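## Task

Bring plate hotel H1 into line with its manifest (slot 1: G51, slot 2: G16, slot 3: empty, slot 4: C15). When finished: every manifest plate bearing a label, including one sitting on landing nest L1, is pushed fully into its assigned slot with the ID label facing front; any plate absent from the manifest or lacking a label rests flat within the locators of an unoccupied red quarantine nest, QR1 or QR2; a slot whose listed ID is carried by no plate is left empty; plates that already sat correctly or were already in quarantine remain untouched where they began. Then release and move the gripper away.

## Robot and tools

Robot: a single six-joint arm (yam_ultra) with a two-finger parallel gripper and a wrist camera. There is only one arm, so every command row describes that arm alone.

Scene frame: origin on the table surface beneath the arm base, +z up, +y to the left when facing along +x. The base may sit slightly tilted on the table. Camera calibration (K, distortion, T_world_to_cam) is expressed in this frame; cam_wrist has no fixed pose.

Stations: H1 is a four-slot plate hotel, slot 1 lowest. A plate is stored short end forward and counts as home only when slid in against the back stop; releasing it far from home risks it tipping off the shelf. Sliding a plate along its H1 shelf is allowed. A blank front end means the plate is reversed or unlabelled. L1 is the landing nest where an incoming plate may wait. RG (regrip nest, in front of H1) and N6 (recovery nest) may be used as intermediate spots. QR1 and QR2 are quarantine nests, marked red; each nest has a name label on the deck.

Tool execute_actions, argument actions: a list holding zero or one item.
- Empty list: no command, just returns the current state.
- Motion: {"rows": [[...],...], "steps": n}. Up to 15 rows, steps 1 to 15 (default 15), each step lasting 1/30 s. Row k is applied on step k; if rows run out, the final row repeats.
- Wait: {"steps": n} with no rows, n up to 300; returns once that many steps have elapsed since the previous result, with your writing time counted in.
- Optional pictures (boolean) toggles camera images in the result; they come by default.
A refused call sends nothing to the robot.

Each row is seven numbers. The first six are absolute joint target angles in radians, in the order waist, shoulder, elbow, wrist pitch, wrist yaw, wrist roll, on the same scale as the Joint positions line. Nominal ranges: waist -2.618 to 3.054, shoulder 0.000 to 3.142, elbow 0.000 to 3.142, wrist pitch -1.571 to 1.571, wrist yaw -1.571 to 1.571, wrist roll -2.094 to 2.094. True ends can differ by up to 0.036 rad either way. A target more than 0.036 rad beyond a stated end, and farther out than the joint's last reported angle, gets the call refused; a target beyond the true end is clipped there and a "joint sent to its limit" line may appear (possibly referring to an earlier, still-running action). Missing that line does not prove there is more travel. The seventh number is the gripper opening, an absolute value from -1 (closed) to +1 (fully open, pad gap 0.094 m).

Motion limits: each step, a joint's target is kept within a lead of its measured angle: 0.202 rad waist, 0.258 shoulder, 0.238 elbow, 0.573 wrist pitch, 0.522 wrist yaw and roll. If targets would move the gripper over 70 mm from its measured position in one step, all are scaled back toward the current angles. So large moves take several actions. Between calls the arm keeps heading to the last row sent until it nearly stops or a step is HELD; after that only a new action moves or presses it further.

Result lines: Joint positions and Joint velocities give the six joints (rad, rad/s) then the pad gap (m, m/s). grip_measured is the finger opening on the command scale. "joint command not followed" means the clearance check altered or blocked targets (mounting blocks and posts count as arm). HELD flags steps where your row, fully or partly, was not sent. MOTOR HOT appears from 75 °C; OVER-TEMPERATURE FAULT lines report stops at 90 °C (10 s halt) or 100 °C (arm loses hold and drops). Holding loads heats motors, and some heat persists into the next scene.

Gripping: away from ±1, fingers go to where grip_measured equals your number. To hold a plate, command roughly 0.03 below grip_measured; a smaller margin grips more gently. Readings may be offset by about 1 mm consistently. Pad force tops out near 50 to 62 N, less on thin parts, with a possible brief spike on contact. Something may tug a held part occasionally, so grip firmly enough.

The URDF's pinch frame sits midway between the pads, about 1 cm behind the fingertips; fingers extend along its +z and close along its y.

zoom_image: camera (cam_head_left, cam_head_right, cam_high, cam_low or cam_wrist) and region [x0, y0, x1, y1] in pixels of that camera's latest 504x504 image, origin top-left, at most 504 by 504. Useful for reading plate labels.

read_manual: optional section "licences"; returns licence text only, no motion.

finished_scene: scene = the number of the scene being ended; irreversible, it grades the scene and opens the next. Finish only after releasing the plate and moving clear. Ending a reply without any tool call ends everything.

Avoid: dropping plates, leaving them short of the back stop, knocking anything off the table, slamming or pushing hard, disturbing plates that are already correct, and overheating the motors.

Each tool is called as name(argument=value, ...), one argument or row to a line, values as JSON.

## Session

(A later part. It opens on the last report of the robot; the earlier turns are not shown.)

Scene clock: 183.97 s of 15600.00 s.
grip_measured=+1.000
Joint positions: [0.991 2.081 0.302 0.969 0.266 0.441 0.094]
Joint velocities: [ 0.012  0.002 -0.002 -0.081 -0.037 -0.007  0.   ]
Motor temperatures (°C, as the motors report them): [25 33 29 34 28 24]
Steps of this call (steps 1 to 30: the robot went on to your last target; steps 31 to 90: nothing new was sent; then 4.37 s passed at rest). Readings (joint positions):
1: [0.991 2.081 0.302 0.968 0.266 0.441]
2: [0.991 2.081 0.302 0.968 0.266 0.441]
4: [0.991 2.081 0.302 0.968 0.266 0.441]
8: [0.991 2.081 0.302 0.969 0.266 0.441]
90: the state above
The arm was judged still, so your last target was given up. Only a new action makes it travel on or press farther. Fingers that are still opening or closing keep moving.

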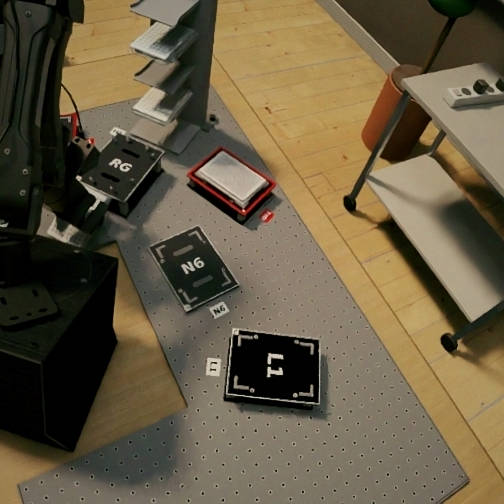

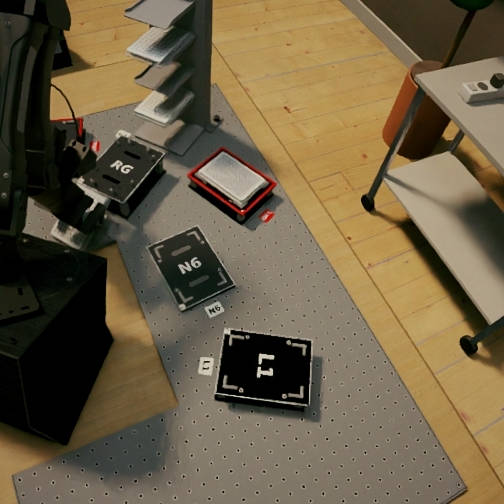

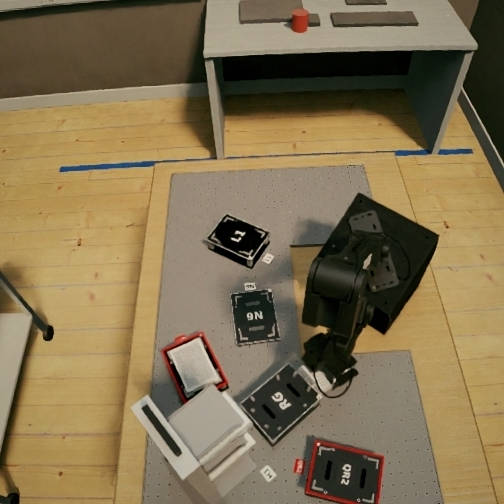

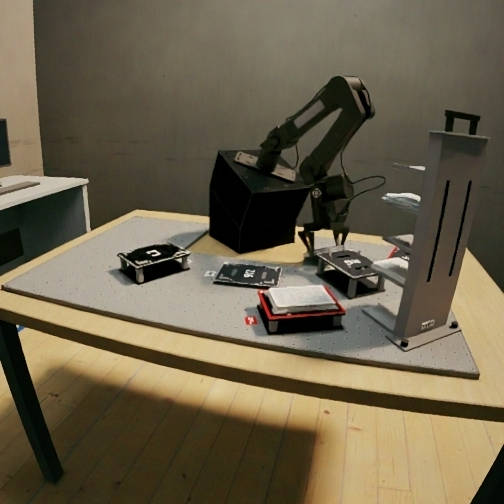

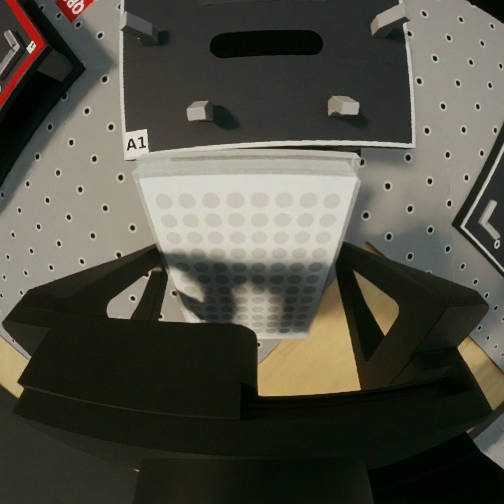

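execute_actions(
  actions=[
    {"rows":[[0.991,2.081,0.302,0.968,0.266,0.442,0.9],[0.991,2.081,0.302,0.968,0.266,0.442,0.85],[0.991,2.081,0.302,0.968,0.266,0.442,0.8],[0.991,2.081,0.302,0.968,0.266,0.442,0.74]]},
  ],
  pictures=false,
)

execute_actions(
  actions=[
    {"rows":[[0.993,2.05,0.295,0.955,0.267,0.443,0.73],[0.996,2.03,0.29,0.94,0.269,0.445,0.73],[0.999,2.01,0.283,0.925,0.271,0.447,0.73],[1.002,1.99,0.276,0.91,0.273,0.449,0.73],[1.005,1.97,0.27,0.895,0.275,0.45,0.73],[1.008,1.95,0.263,0.88,0.277,0.452,0.73],[1.011,1.93,0.256,0.865,0.279,0.454,0.73],[1.014,1.91,0.25,0.85,0.281,0.455,0.73],[1.017,1.89,0.244,0.835,0.283,0.457,0.73],[1.021,1.87,0.238,0.82,0.285,0.458,0.73],[1.025,1.85,0.232,0.805,0.286,0.46,0.73],[1.028,1.83,0.227,0.795,0.286,0.46,0.73]]},
  ],
)

Scene clock: 189.93 s of 15600.00 s.
grip_measured=+0.783
Joint positions: [0.991 2.081 0.302 0.969 0.266 0.441 0.084]
Joint velocities: [ 0.002  0.007 -0.002 -0.081 -0.022  0.066 -0.001]
Motor temperatures (°C, as the motors report them): [25 33 29 34 28 24]
Steps of this call (steps 1 to 90: nothing new was sent; then 2.47 s passed at rest; steps 91 to 105: all 15 steps of this action). Readings (joint positions):
91: [0.991 2.081 0.302 0.969 0.266 0.441]
92: [0.991 2.081 0.302 0.969 0.266 0.441]
94: [0.991 2.081 0.302 0.969 0.266 0.441]
98: [0.991 2.081 0.302 0.969 0.266 0.441]
105: the state above

Scene clock: 190.43 s of 15600.00 s.
grip_measured=+0.783
Joint positions: [1.017 1.849 0.252 0.824 0.268 0.452 0.084]
Joint velocities: [-0.002 -0.11   0.002 -0.022 -0.007 -0.007  0.   ]
Motor temperatures (°C, as the motors report them): [25 33 29 34 28 24]
Steps of this call (steps 1 to 15: all 15 steps of this action). Readings (joint positions):
1: [0.991 2.079 0.302 0.967 0.266 0.441]
2: [0.991 2.073 0.302 0.960 0.266 0.441]
4: [0.991 2.046 0.302 0.938 0.266 0.442]
8: [0.996 1.966 0.287 0.887 0.266 0.445]
15: the state above

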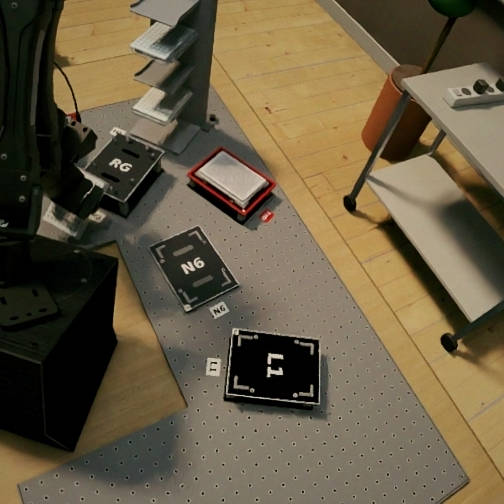

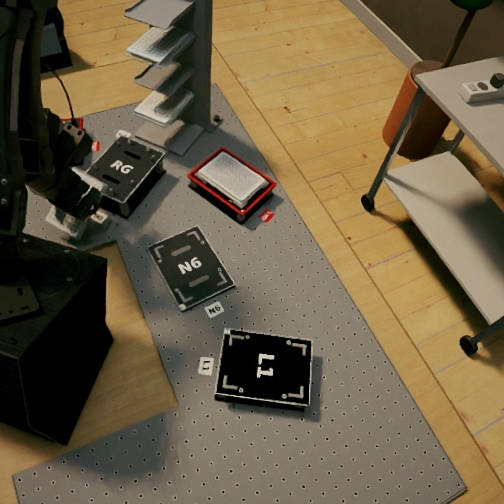

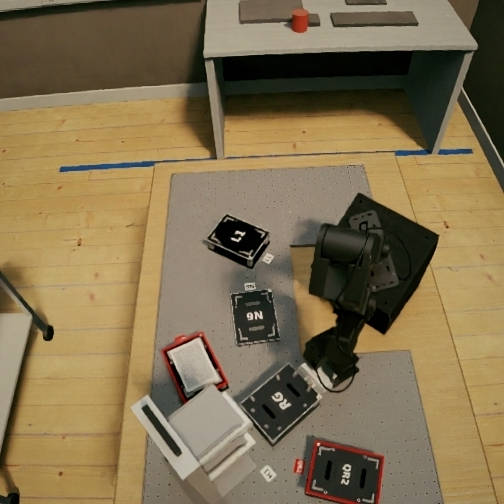

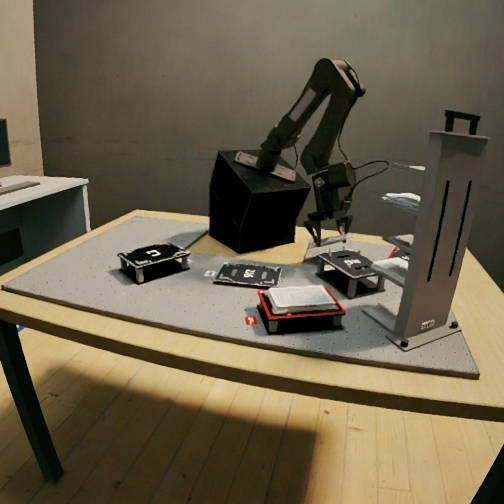

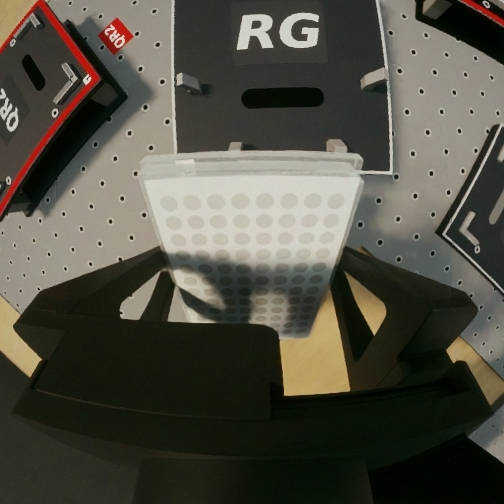

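execute_actions(
  actions=[
    {"rows":[[1.03,1.8,0.26,0.76,0.28,0.46,0.73],[1.04,1.77,0.27,0.72,0.28,0.46,0.73],[1.04,1.74,0.28,0.68,0.28,0.46,0.73],[1.05,1.71,0.29,0.64,0.28,0.46,0.73],[1.06,1.68,0.31,0.59,0.28,0.46,0.73],[1.06,1.65,0.33,0.54,0.28,0.46,0.73],[1.07,1.62,0.35,0.49,0.28,0.48,0.73],[1.08,1.59,0.37,0.44,0.27,0.5,0.73],[1.08,1.56,0.39,0.38,0.27,0.53,0.73],[1.09,1.53,0.41,0.32,0.27,0.56,0.73],[1.1,1.5,0.43,0.26,0.26,0.6,0.73],[1.1,1.48,0.46,0.2,0.26,0.64,0.73],[1.11,1.46,0.49,0.14,0.26,0.68,0.73],[1.12,1.45,0.52,0.08,0.25,0.72,0.73],[1.12,1.45,0.56,0.02,0.25,0.76,0.73]]},
  ],
  pictures=false,
)

execute_actions(
  actions=[
    {"rows":[[1.13,1.46,0.61,-0.03,0.24,0.8,0.73],[1.13,1.48,0.66,-0.07,0.23,0.84,0.73],[1.14,1.5,0.71,-0.11,0.22,0.88,0.73],[1.14,1.52,0.76,-0.15,0.21,0.92,0.73],[1.15,1.54,0.81,-0.19,0.2,0.96,0.73],[1.15,1.56,0.86,-0.23,0.19,1.0,0.73],[1.16,1.58,0.91,-0.27,0.18,1.04,0.73],[1.16,1.6,0.96,-0.31,0.17,1.08,0.73],[1.17,1.62,1.01,-0.35,0.16,1.12,0.73],[1.17,1.64,1.06,-0.39,0.15,1.16,0.73],[1.18,1.66,1.11,-0.43,0.14,1.2,0.73],[1.18,1.68,1.16,-0.47,0.13,1.24,0.73],[1.19,1.7,1.2,-0.5,0.125,1.28,0.73],[1.19,1.72,1.24,-0.53,0.12,1.32,0.73],[1.2,1.75,1.28,-0.56,0.115,1.36,0.73]]},
  ],
  pictures=false,
)

execute_actions(
  actions=[
    {"rows":[[1.2,1.78,1.32,-0.58,0.11,1.39,0.73],[1.2,1.81,1.36,-0.6,0.105,1.42,0.73],[1.205,1.84,1.4,-0.62,0.1,1.45,0.73],[1.205,1.87,1.44,-0.64,0.095,1.48,0.73],[1.21,1.9,1.48,-0.66,0.09,1.51,0.73],[1.21,1.93,1.52,-0.68,0.085,1.53,0.73],[1.21,1.96,1.55,-0.695,0.08,1.55,0.73],[1.21,1.985,1.58,-0.71,0.076,1.57,0.73],[1.21,2.005,1.61,-0.72,0.076,1.58,0.73],[1.21,2.025,1.63,-0.73,0.076,1.59,0.73],[1.21,2.04,1.64,-0.733,0.076,1.59,0.73],[1.21,2.047,1.645,-0.733,0.076,1.59,0.73]]},
  ],
  pictures=false,
)

execute_actions(
  actions=[
    {"steps":10},
  ],
)

Scene clock: 196.10 s of 15600.00 s.
grip_measured=+0.783
Joint positions: [1.1   1.481 0.477 0.256 0.263 0.62  0.084]
Joint velocities: [ 0.164 -0.349  0.916 -1.619 -0.11   0.916  0.   ]
Motor temperatures (°C, as the motors report them): [25 33 29 33 28 24]
Steps of this call (steps 1 to 30: the robot went on to your last target; steps 31 to 90: nothing new was sent; then 2.17 s passed at rest; steps 91 to 105: all 15 steps of this action). Readings (joint positions):
91: [1.017 1.843 0.252 0.791 0.268 0.454]
92: [1.018 1.830 0.252 0.775 0.268 0.455]
94: [1.026 1.784 0.253 0.728 0.268 0.455]
98: [1.054 1.664 0.303 0.586 0.269 0.464]
105: the state above

Scene clock: 196.60 s of 15600.00 s.
grip_measured=+0.783
Joint positions: [ 1.174  1.71   1.184 -0.396  0.15   1.188  0.084]
Joint velocities: [ 0.149  0.579  1.253 -1.004 -0.139  1.106  0.001]
Motor temperatures (°C, as the motors report them): [25 33 29 33 28 24]
Steps of this call (steps 1 to 15: all 15 steps of this action). Readings (joint positions):
1: [1.106 1.474 0.512 0.202 0.260 0.653]
2: [1.111 1.475 0.553 0.147 0.255 0.688]
4: [1.121 1.491 0.644 0.045 0.244 0.761]
8: [1.140 1.566 0.848 -0.127 0.211 0.912]
15: the state above

Scene clock: 197.10 s of 15600.00 s.
grip_measured=+0.783
Joint positions: [ 1.195  2.063  1.605 -0.683  0.084  1.556  0.084]
Joint velocities: [ 0.012  0.085 -0.022 -0.286 -0.022  0.154  0.   ]
Motor temperatures (°C, as the motors report them): [25 33 29 33 28 24]
Steps of this call (steps 1 to 15: all 15 steps of this action). Readings (joint positions):
1: [1.179 1.732 1.227 -0.428 0.143 1.226]
2: [1.183 1.757 1.268 -0.457 0.136 1.263]
4: [1.189 1.814 1.349 -0.510 0.124 1.332]
8: [1.195 1.940 1.499 -0.600 0.102 1.453]
15: the state above

Scene clock: 197.43 s of 15600.00 s.
grip_measured=+0.783
Joint positions: [ 1.195  2.065  1.605 -0.714  0.081  1.581  0.084]
Joint velocities: [-0.007 -0.007 -0.002 -0.022 -0.007 -0.037 -0.   ]
Motor temperatures (°C, as the motors report them): [25 33 29 33 28 24]
Steps of this call (steps 1 to 10: the robot went on to your last target). Readings (joint positions):
1: [1.195 2.065 1.605 -0.692 0.083 1.562]
2: [1.195 2.065 1.605 -0.700 0.083 1.566]
4: [1.195 2.065 1.605 -0.707 0.082 1.573]
8: [1.195 2.065 1.605 -0.713 0.081 1.579]
10: the state above

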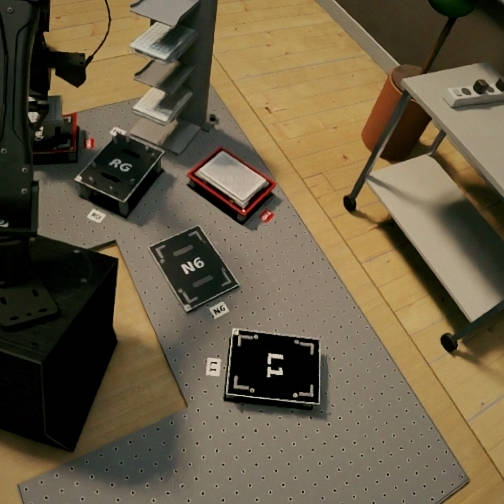

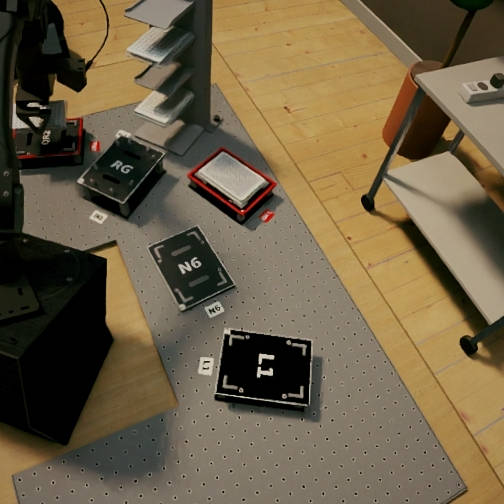

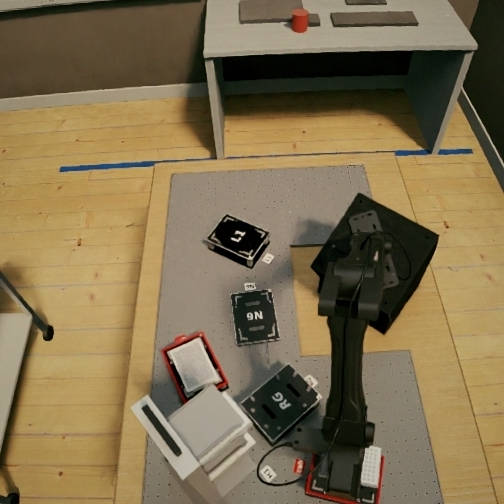

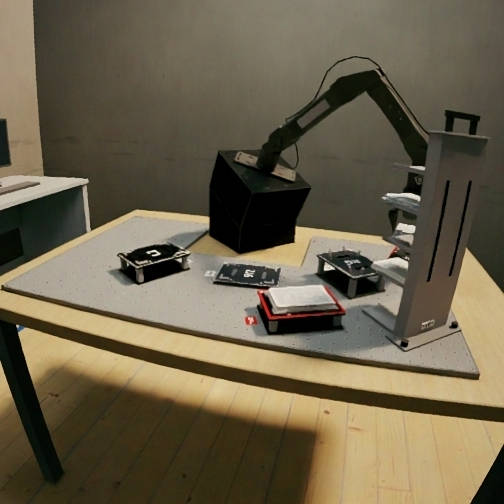

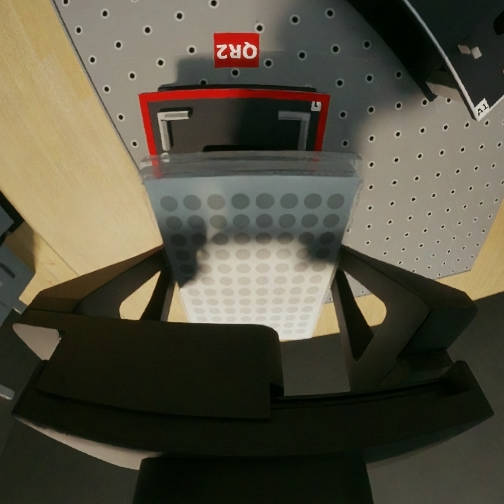

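execute_actions(
  actions=[
    {"rows":[[1.19,2.06,1.655,-0.72,0.074,1.58,0.73],[1.187,2.07,1.665,-0.71,0.072,1.578,0.73],[1.184,2.08,1.675,-0.70,0.07,1.575,0.73],[1.181,2.09,1.685,-0.69,0.07,1.572,0.73],[1.178,2.1,1.695,-0.68,0.07,1.57,0.73],[1.175,2.11,1.705,-0.675,0.07,1.567,0.73],[1.173,2.12,1.712,-0.67,0.07,1.564,0.73],[1.171,2.13,1.718,-0.665,0.07,1.561,0.73],[1.169,2.14,1.72,-0.66,0.07,1.56,0.73],[1.167,2.15,1.72,-0.655,0.07,1.56,0.73],[1.166,2.16,1.72,-0.65,0.07,1.56,0.73],[1.165,2.168,1.72,-0.645,0.07,1.56,0.73],[1.165,2.174,1.72,-0.64,0.07,1.56,0.73]]},
  ],
  pictures=false,
)

execute_actions(
  actions=[
    {"steps":12},
  ],
)

Scene clock: 202.70 s of 15600.00 s.
grip_measured=+0.783
Joint positions: [ 1.165  2.18   1.691 -0.657  0.075  1.568  0.084]
Joint velocities: [ 0.002  0.203 -0.002  0.051 -0.022  0.007  0.   ]
Motor temperatures (°C, as the motors report them): [25 35 29 33 28 24]
Steps of this call (steps 1 to 30: the robot went on to your last target; steps 31 to 90: nothing new was sent; then 1.77 s passed at rest; steps 91 to 105: all 15 steps of this action). Readings (joint positions):
91: [1.195 2.065 1.607 -0.717 0.081 1.584]
92: [1.195 2.068 1.613 -0.717 0.080 1.584]
94: [1.193 2.079 1.633 -0.716 0.078 1.583]
98: [1.181 2.114 1.675 -0.692 0.075 1.576]
105: the state above

Scene clock: 203.10 s of 15600.00 s.
grip_measured=+0.783
Joint positions: [ 1.165  2.193  1.691 -0.65   0.074  1.566  0.084]
Joint velocities: [-0.007 -0.007 -0.002  0.022  0.022 -0.037  0.001]
Motor temperatures (°C, as the motors report them): [25 35 29 33 28 24]
Steps of this call (steps 1 to 12: the robot went on to your last target). Readings (joint positions):
1: [1.165 2.186 1.691 -0.657 0.075 1.568]
2: [1.165 2.190 1.691 -0.657 0.075 1.567]
4: [1.165 2.193 1.691 -0.657 0.074 1.567]
8: [1.165 2.193 1.691 -0.651 0.074 1.566]
12: the state above

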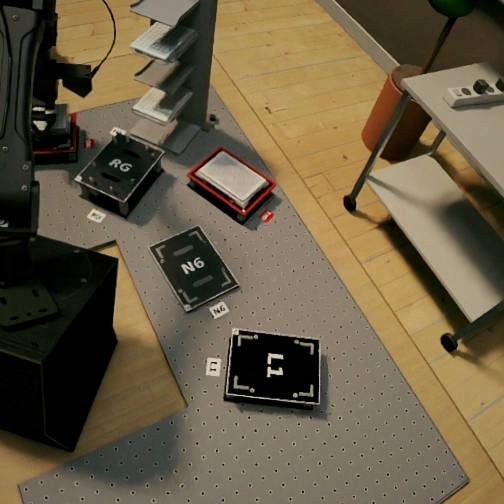

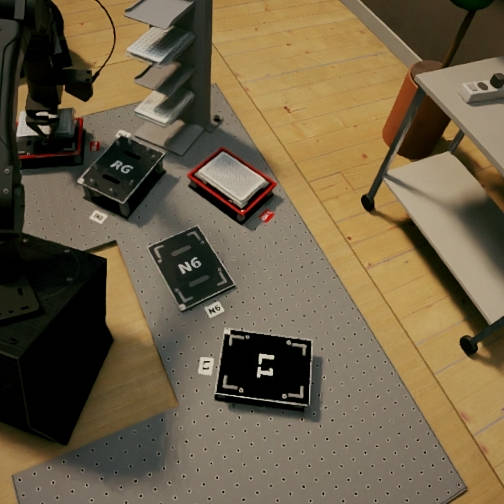

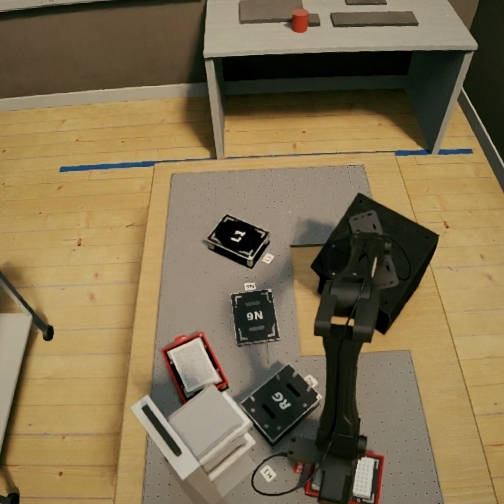

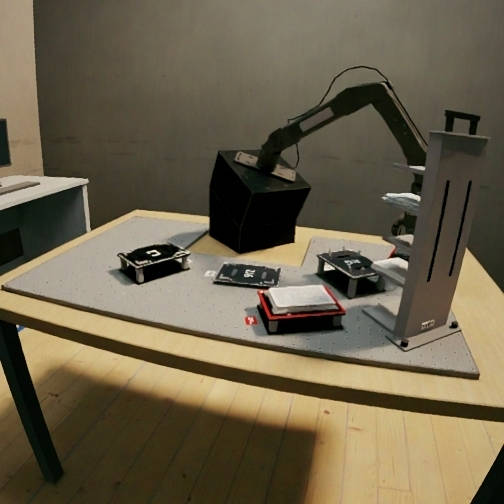

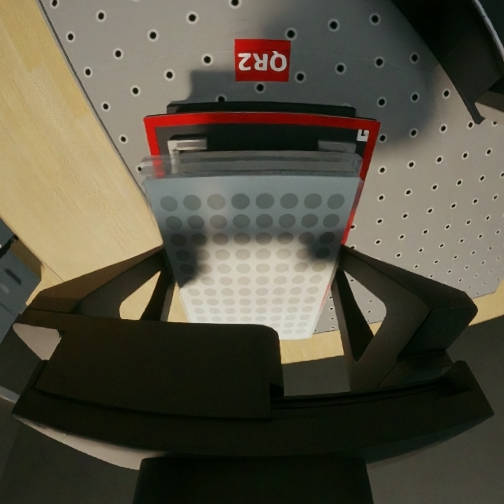

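execute_actions(
  actions=[
    {"rows":[[1.165,2.18,1.72,-0.645,0.07,1.565,0.73],[1.165,2.185,1.72,-0.645,0.07,1.565,0.73],[1.165,2.19,1.72,-0.64,0.07,1.565,0.73],[1.165,2.195,1.72,-0.64,0.07,1.565,0.73],[1.165,2.2,1.72,-0.635,0.07,1.565,0.73],[1.165,2.204,1.72,-0.633,0.07,1.565,0.73]]},
  ],
)

zoom_image(
  camera="cam_head_right",
  region=[0,80,120,200],
)

Scene clock: 206.50 s of 15600.00 s.
grip_measured=+0.783
Joint positions: [ 1.165  2.215  1.691 -0.643  0.074  1.566  0.084]
Joint velocities: [ 0.002 -0.017 -0.012  0.081  0.007 -0.007  0.001]
Motor temperatures (°C, as the motors report them): [25 36 30 33 28 24]
Steps of this call (steps 1 to 30: the robot went on to your last target; steps 31 to 87: nothing new was sent; steps 88 to 102: all 15 steps of this action). Readings (joint positions):
88: [1.165 2.193 1.691 -0.649 0.074 1.566]
89: [1.165 2.193 1.691 -0.649 0.074 1.566]
91: [1.165 2.194 1.691 -0.649 0.074 1.566]
95: [1.165 2.204 1.691 -0.643 0.074 1.566]
102: the state above

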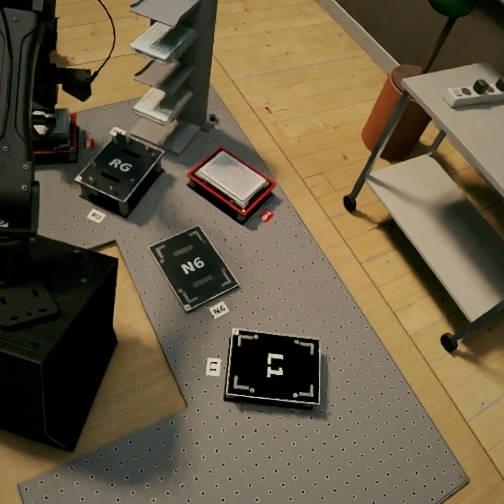

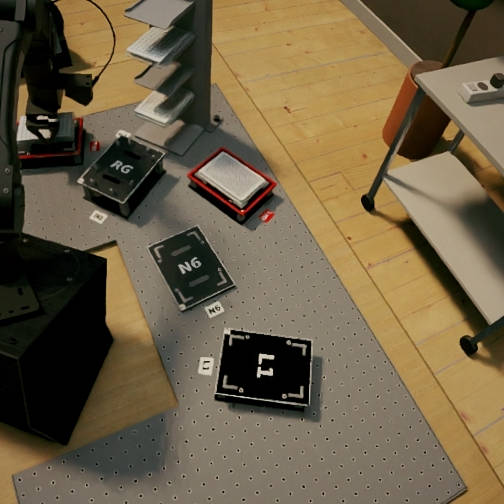

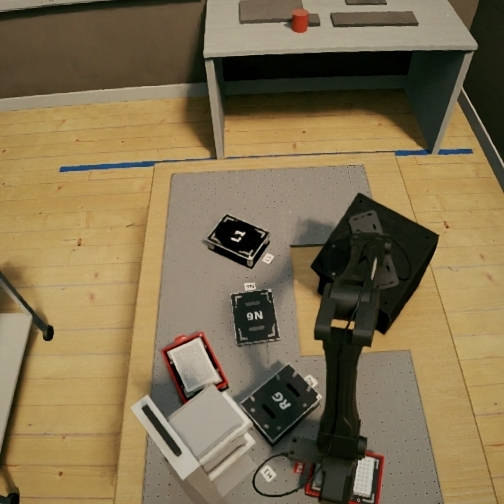

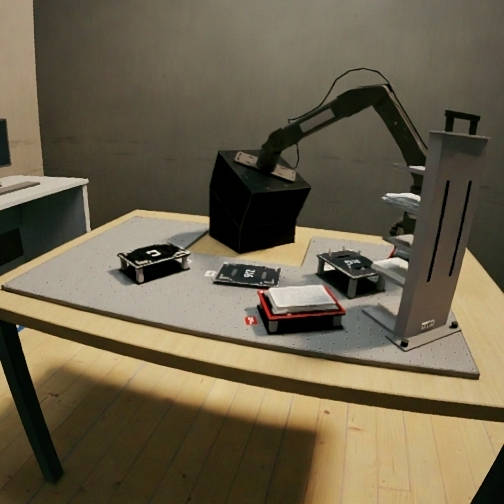

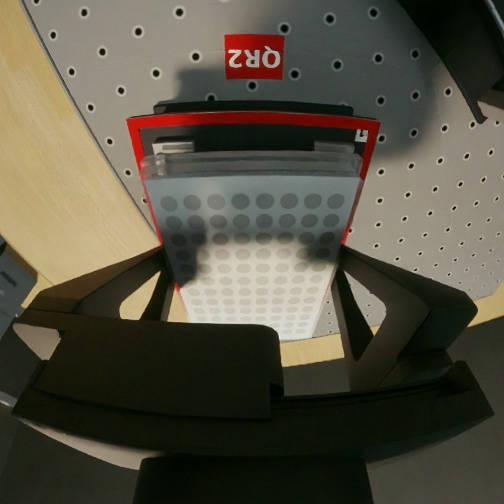

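Region (0, 80, 120, 200) of cam_head_right's 504x504 image, scaled by 4.200, with more detail than that image has.

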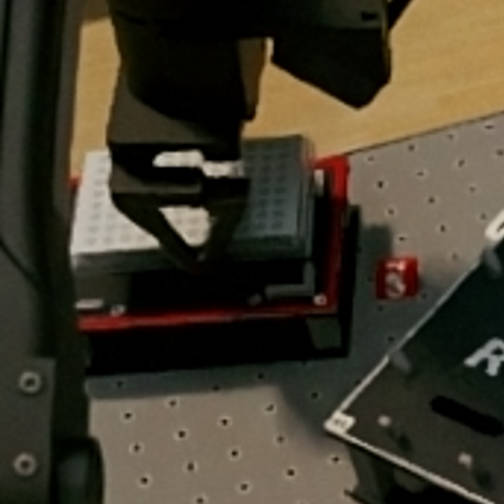

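execute_actions(
  actions=[
    {"rows":[[1.17,2.208,1.72,-0.63,0.07,1.575,0.73],[1.17,2.212,1.72,-0.626,0.07,1.585,0.73],[1.17,2.216,1.72,-0.622,0.07,1.587,0.73],[1.17,2.22,1.72,-0.618,0.07,1.587,0.73],[1.17,2.224,1.72,-0.614,0.07,1.587,0.73],[1.17,2.226,1.72,-0.611,0.07,1.587,0.73]]},
  ],
)

zoom_image(
  camera="cam_wrist",
  region=[100,80,400,300],
)

zoom_image(
  camera="cam_head_right",
  region=[0,80,120,200],
)

Scene clock: 209.10 s of 15600.00 s.
grip_measured=+0.783
Joint positions: [ 1.165  2.236  1.691 -0.623  0.074  1.58   0.084]
Joint velocities: [ 0.002 -0.012  0.007  0.007  0.066  0.007  0.001]
Motor temperatures (°C, as the motors report them): [25 37 30 32 28 24]
Steps of this call (steps 1 to 15: the robot went on to your last target; steps 16 to 63: nothing new was sent; steps 64 to 78: all 15 steps of this action). Readings (joint positions):
64: [1.165 2.215 1.691 -0.642 0.074 1.567]
65: [1.165 2.215 1.691 -0.641 0.074 1.569]
67: [1.165 2.217 1.691 -0.637 0.074 1.573]
71: [1.165 2.229 1.691 -0.626 0.074 1.578]
78: the state above

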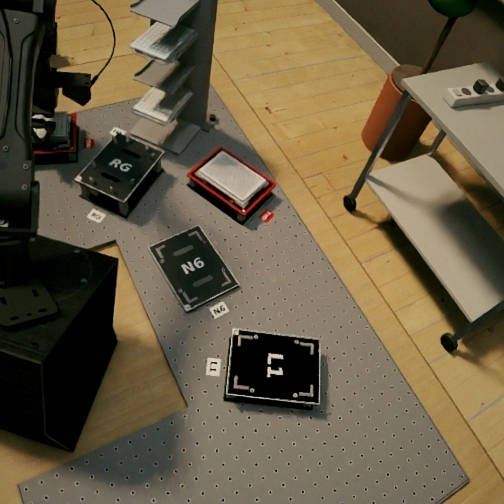

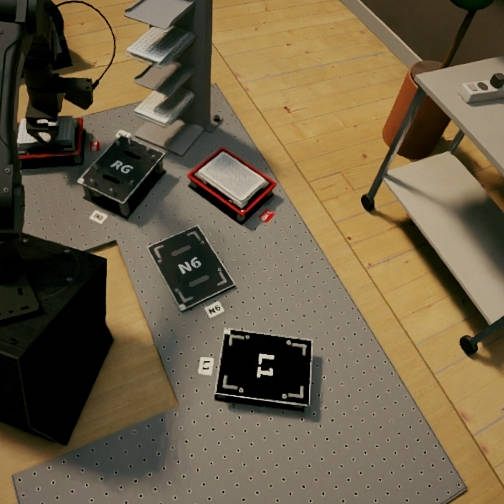

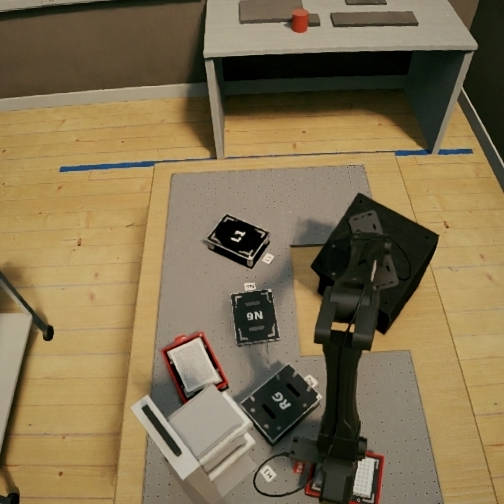

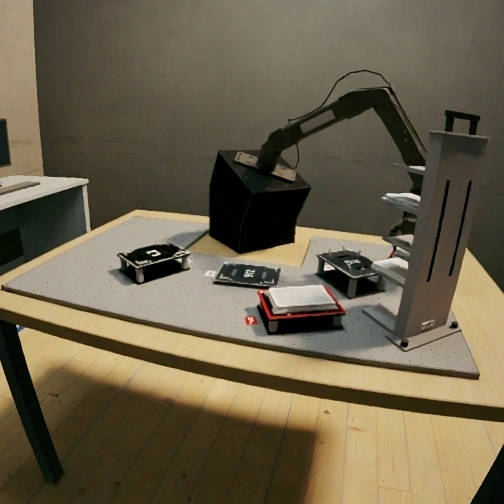

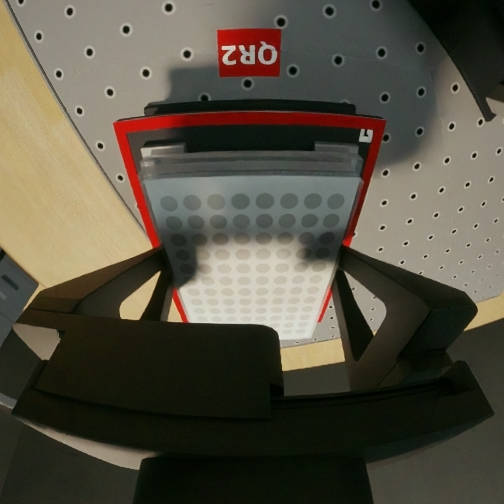

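Region (100, 80, 400, 300) of cam_wrist's 504x504 image, scaled by 1.680, with more detail than that image has; it fills the top 370 rows of this view, and the rest is white.

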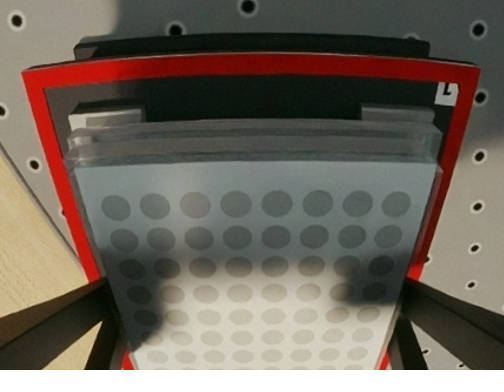

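Region (0, 80, 120, 200) of cam_head_right's 504x504 image, scaled by 4.200, with more detail than that image has.

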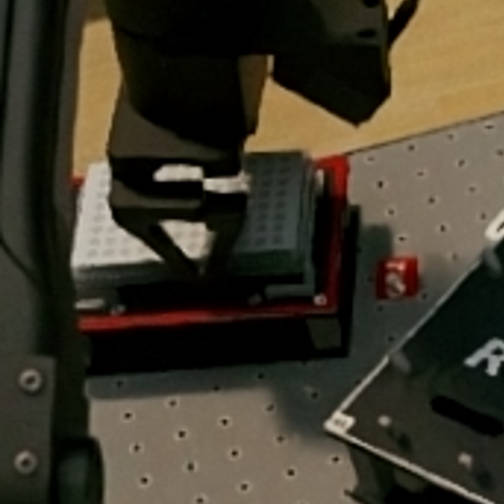

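execute_actions(
  actions=[
    {"rows":[[1.17,2.226,1.72,-0.611,0.056,1.587,0.73],[1.17,2.226,1.72,-0.608,0.056,1.587,0.73],[1.17,2.226,1.72,-0.606,0.056,1.587,0.73],[1.17,2.229,1.72,-0.603,0.056,1.587,0.73],[1.17,2.232,1.72,-0.6,0.056,1.587,0.73],[1.17,2.235,1.72,-0.597,0.056,1.587,0.73],[1.17,2.238,1.72,-0.595,0.056,1.587,0.73]]},
  ],
)

zoom_image(
  camera="cam_wrist",
  region=[100,80,400,300],
)

zoom_image(
  camera="cam_high",
  region=[290,424,400,504],
)

Scene clock: 211.90 s of 15600.00 s.
grip_measured=+0.783
Joint positions: [ 1.165  2.246  1.691 -0.606  0.062  1.581  0.084]
Joint velocities: [-0.007 -0.002 -0.002 -0.022  0.007  0.081  0.   ]
Motor temperatures (°C, as the motors report them): [25 38 30 32 28 24]
Steps of this call (steps 1 to 15: the robot went on to your last target; steps 16 to 69: nothing new was sent; steps 70 to 84: all 15 steps of this action). Readings (joint positions):
70: [1.165 2.236 1.691 -0.620 0.073 1.581]
71: [1.165 2.236 1.691 -0.620 0.070 1.581]
73: [1.165 2.236 1.691 -0.618 0.067 1.581]
77: [1.165 2.238 1.691 -0.610 0.063 1.581]
84: the state above

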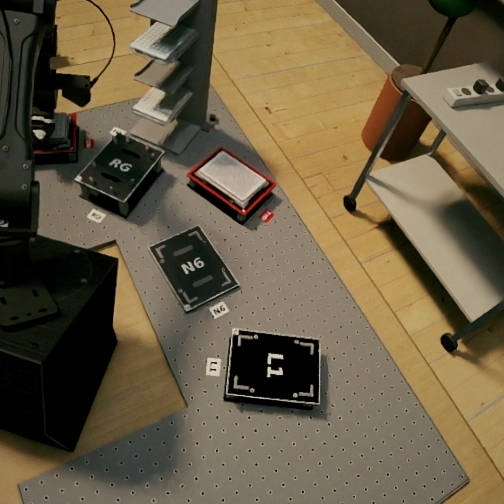

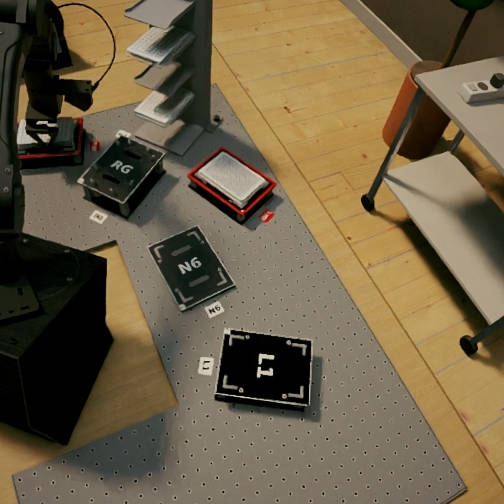

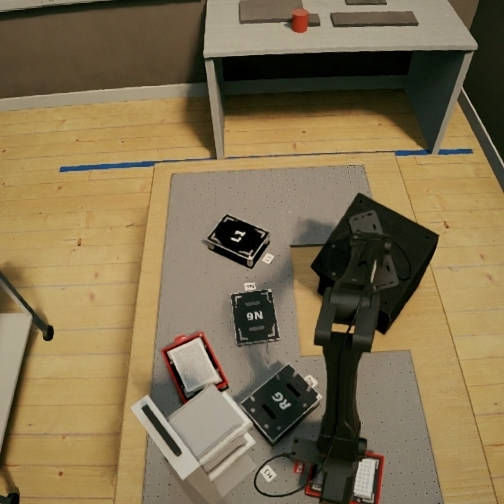

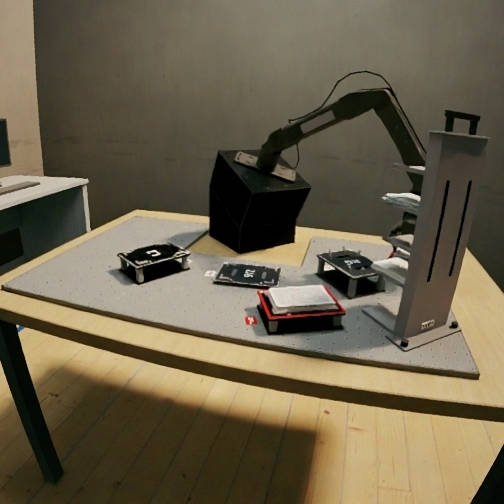

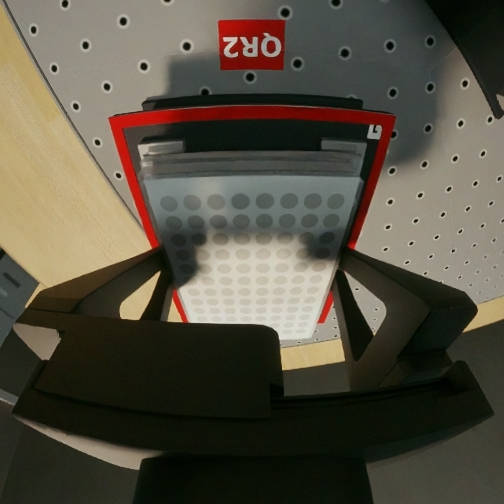

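Region (100, 80, 400, 300) of cam_wrist's 504x504 image, scaled by 1.680, with more detail than that image has; it fills the top 370 rows of this view, and the rest is white.

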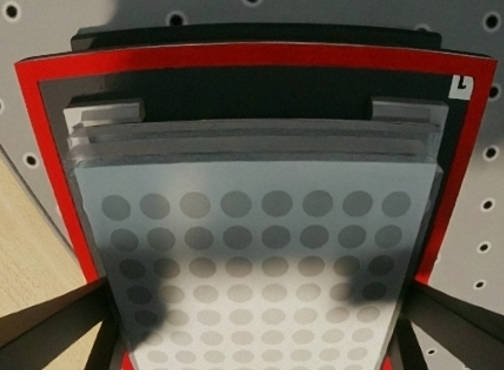

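Region (290, 424, 400, 504) of cam_high's 504x504 image, scaled by 4.582, with more detail than that image has; it fills the top 367 rows of this view, and the rest is white.

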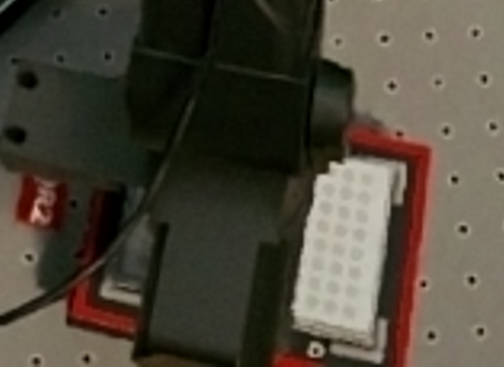

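Good. Lower more.

execute_actions(
  actions=[
    {"rows":[[1.17,2.241,1.72,-0.593,0.056,1.587,0.73],[1.17,2.244,1.72,-0.591,0.056,1.587,0.73],[1.17,2.247,1.72,-0.589,0.056,1.587,0.73],[1.17,2.25,1.72,-0.587,0.056,1.587,0.73],[1.17,2.252,1.72,-0.585,0.056,1.587,0.73]]},
  ],
)

zoom_image(
  camera="cam_wrist",
  region=[100,80,400,300],
)

zoom_image(
  camera="cam_high",
  region=[290,424,400,504],
)

Scene clock: 214.00 s of 15600.00 s.
grip_measured=+0.783
Joint positions: [ 1.165  2.255  1.691 -0.594  0.061  1.581  0.084]
Joint velocities: [-0.002 -0.002  0.007 -0.051  0.007 -0.037 -0.   ]
Motor temperatures (°C, as the motors report them): [25 38 30 32 28 24]
Steps of this call (steps 1 to 15: the robot went on to your last target; steps 16 to 48: nothing new was sent; steps 49 to 63: all 15 steps of this action). Readings (joint positions):
49: [1.165 2.246 1.691 -0.604 0.062 1.581]
50: [1.165 2.246 1.691 -0.604 0.061 1.581]
52: [1.165 2.248 1.691 -0.601 0.061 1.581]
56: [1.165 2.255 1.691 -0.596 0.061 1.581]
63: the state above

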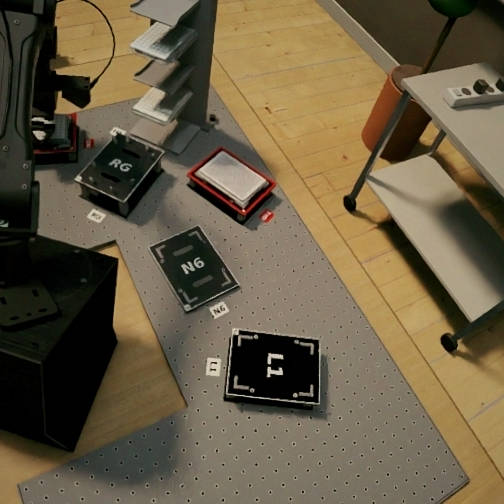

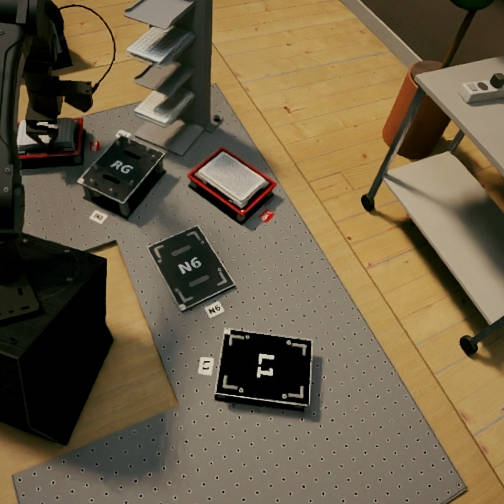

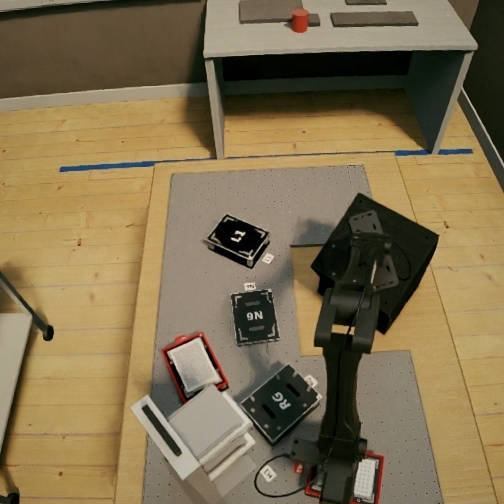

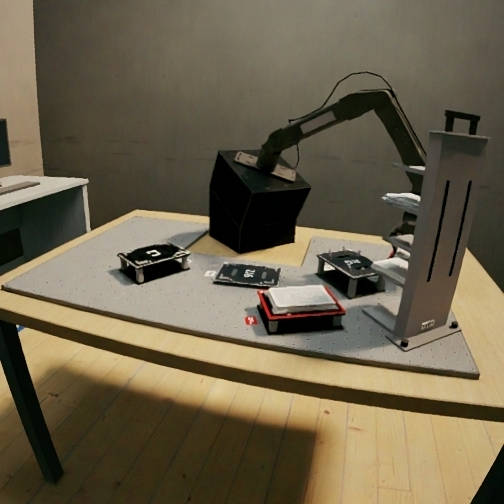

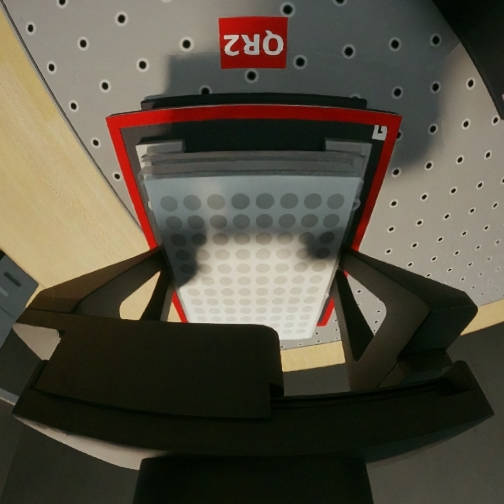

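Region (100, 80, 400, 300) of cam_wrist's 504x504 image, scaled by 1.680, with more detail than that image has; it fills the top 370 rows of this view, and the rest is white.

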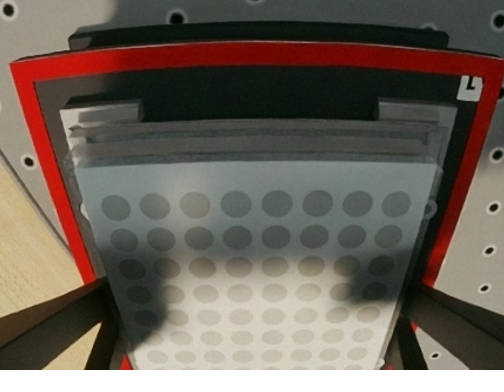

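Region (290, 424, 400, 504) of cam_high's 504x504 image, scaled by 4.582, with more detail than that image has; it fills the top 367 rows of this view, and the rest is white.

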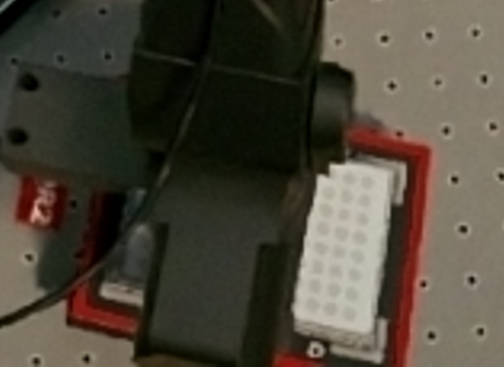

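execute_actions(
  actions=[
    {"rows":[[1.17,2.248,1.72,-0.6,0.056,1.587,0.73],[1.17,2.248,1.72,-0.61,0.056,1.587,0.73]]},
  ],
)

zoom_image(
  camera="cam_wrist",
  region=[100,80,400,300],
)

Scene clock: 215.70 s of 15600.00 s.
grip_measured=+0.783
Joint positions: [ 1.165  2.255  1.691 -0.594  0.061  1.581  0.084]
Joint velocities: [ 0.012  0.032 -0.017 -0.007 -0.066  0.095 -0.   ]
Motor temperatures (°C, as the motors report them): [25 38 30 32 28 24]
Steps of this call (steps 1 to 15: the robot went on to your last target; steps 16 to 36: nothing new was sent; steps 37 to 51: all 15 steps of this action). Readings (joint positions):
37: [1.165 2.255 1.691 -0.594 0.061 1.581]
38: [1.165 2.255 1.691 -0.594 0.061 1.581]
40: [1.165 2.255 1.691 -0.594 0.061 1.581]
44: [1.165 2.255 1.691 -0.594 0.061 1.581]
51: the state above

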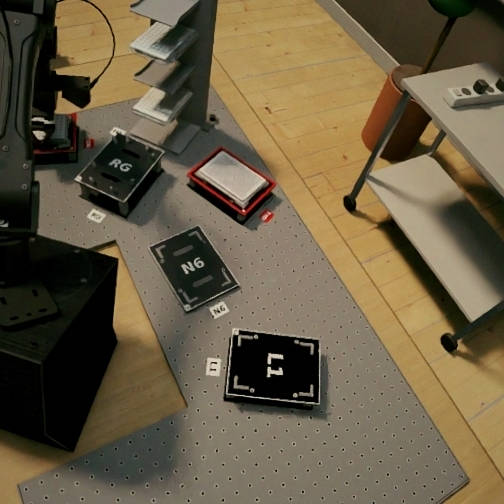

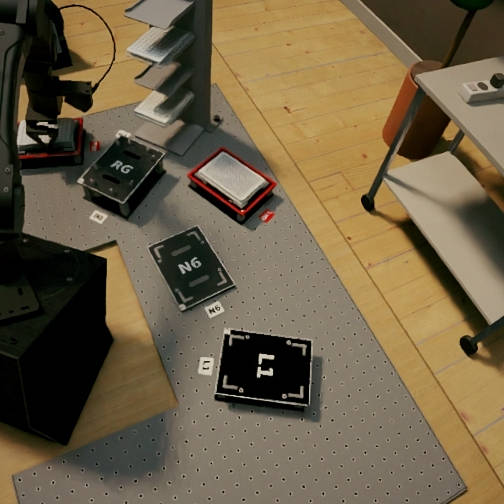

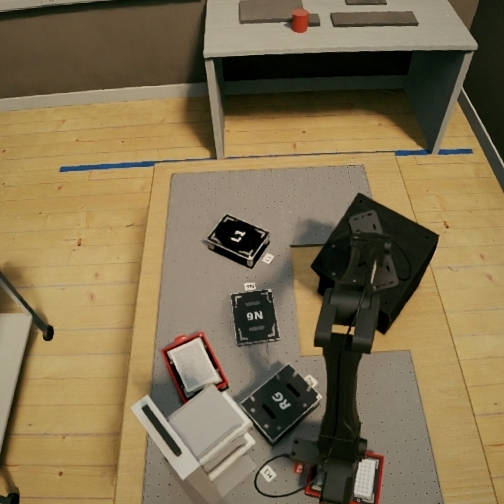

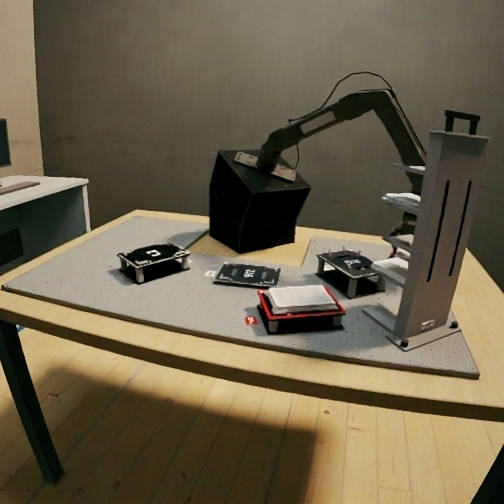

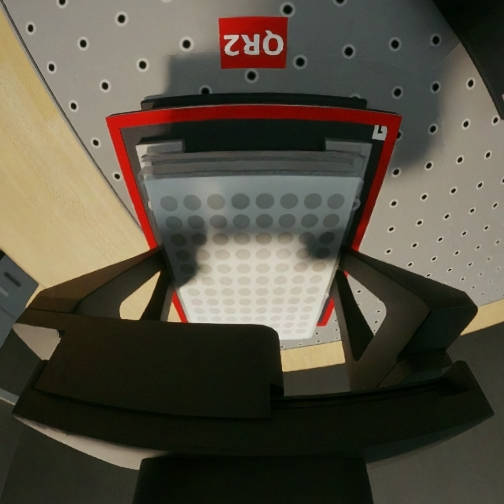

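Region (100, 80, 400, 300) of cam_wrist's 504x504 image, scaled by 1.680, with more detail than that image has; it fills the top 370 rows of this view, and the rest is white.

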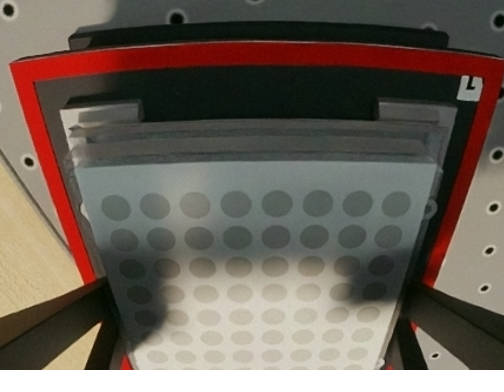

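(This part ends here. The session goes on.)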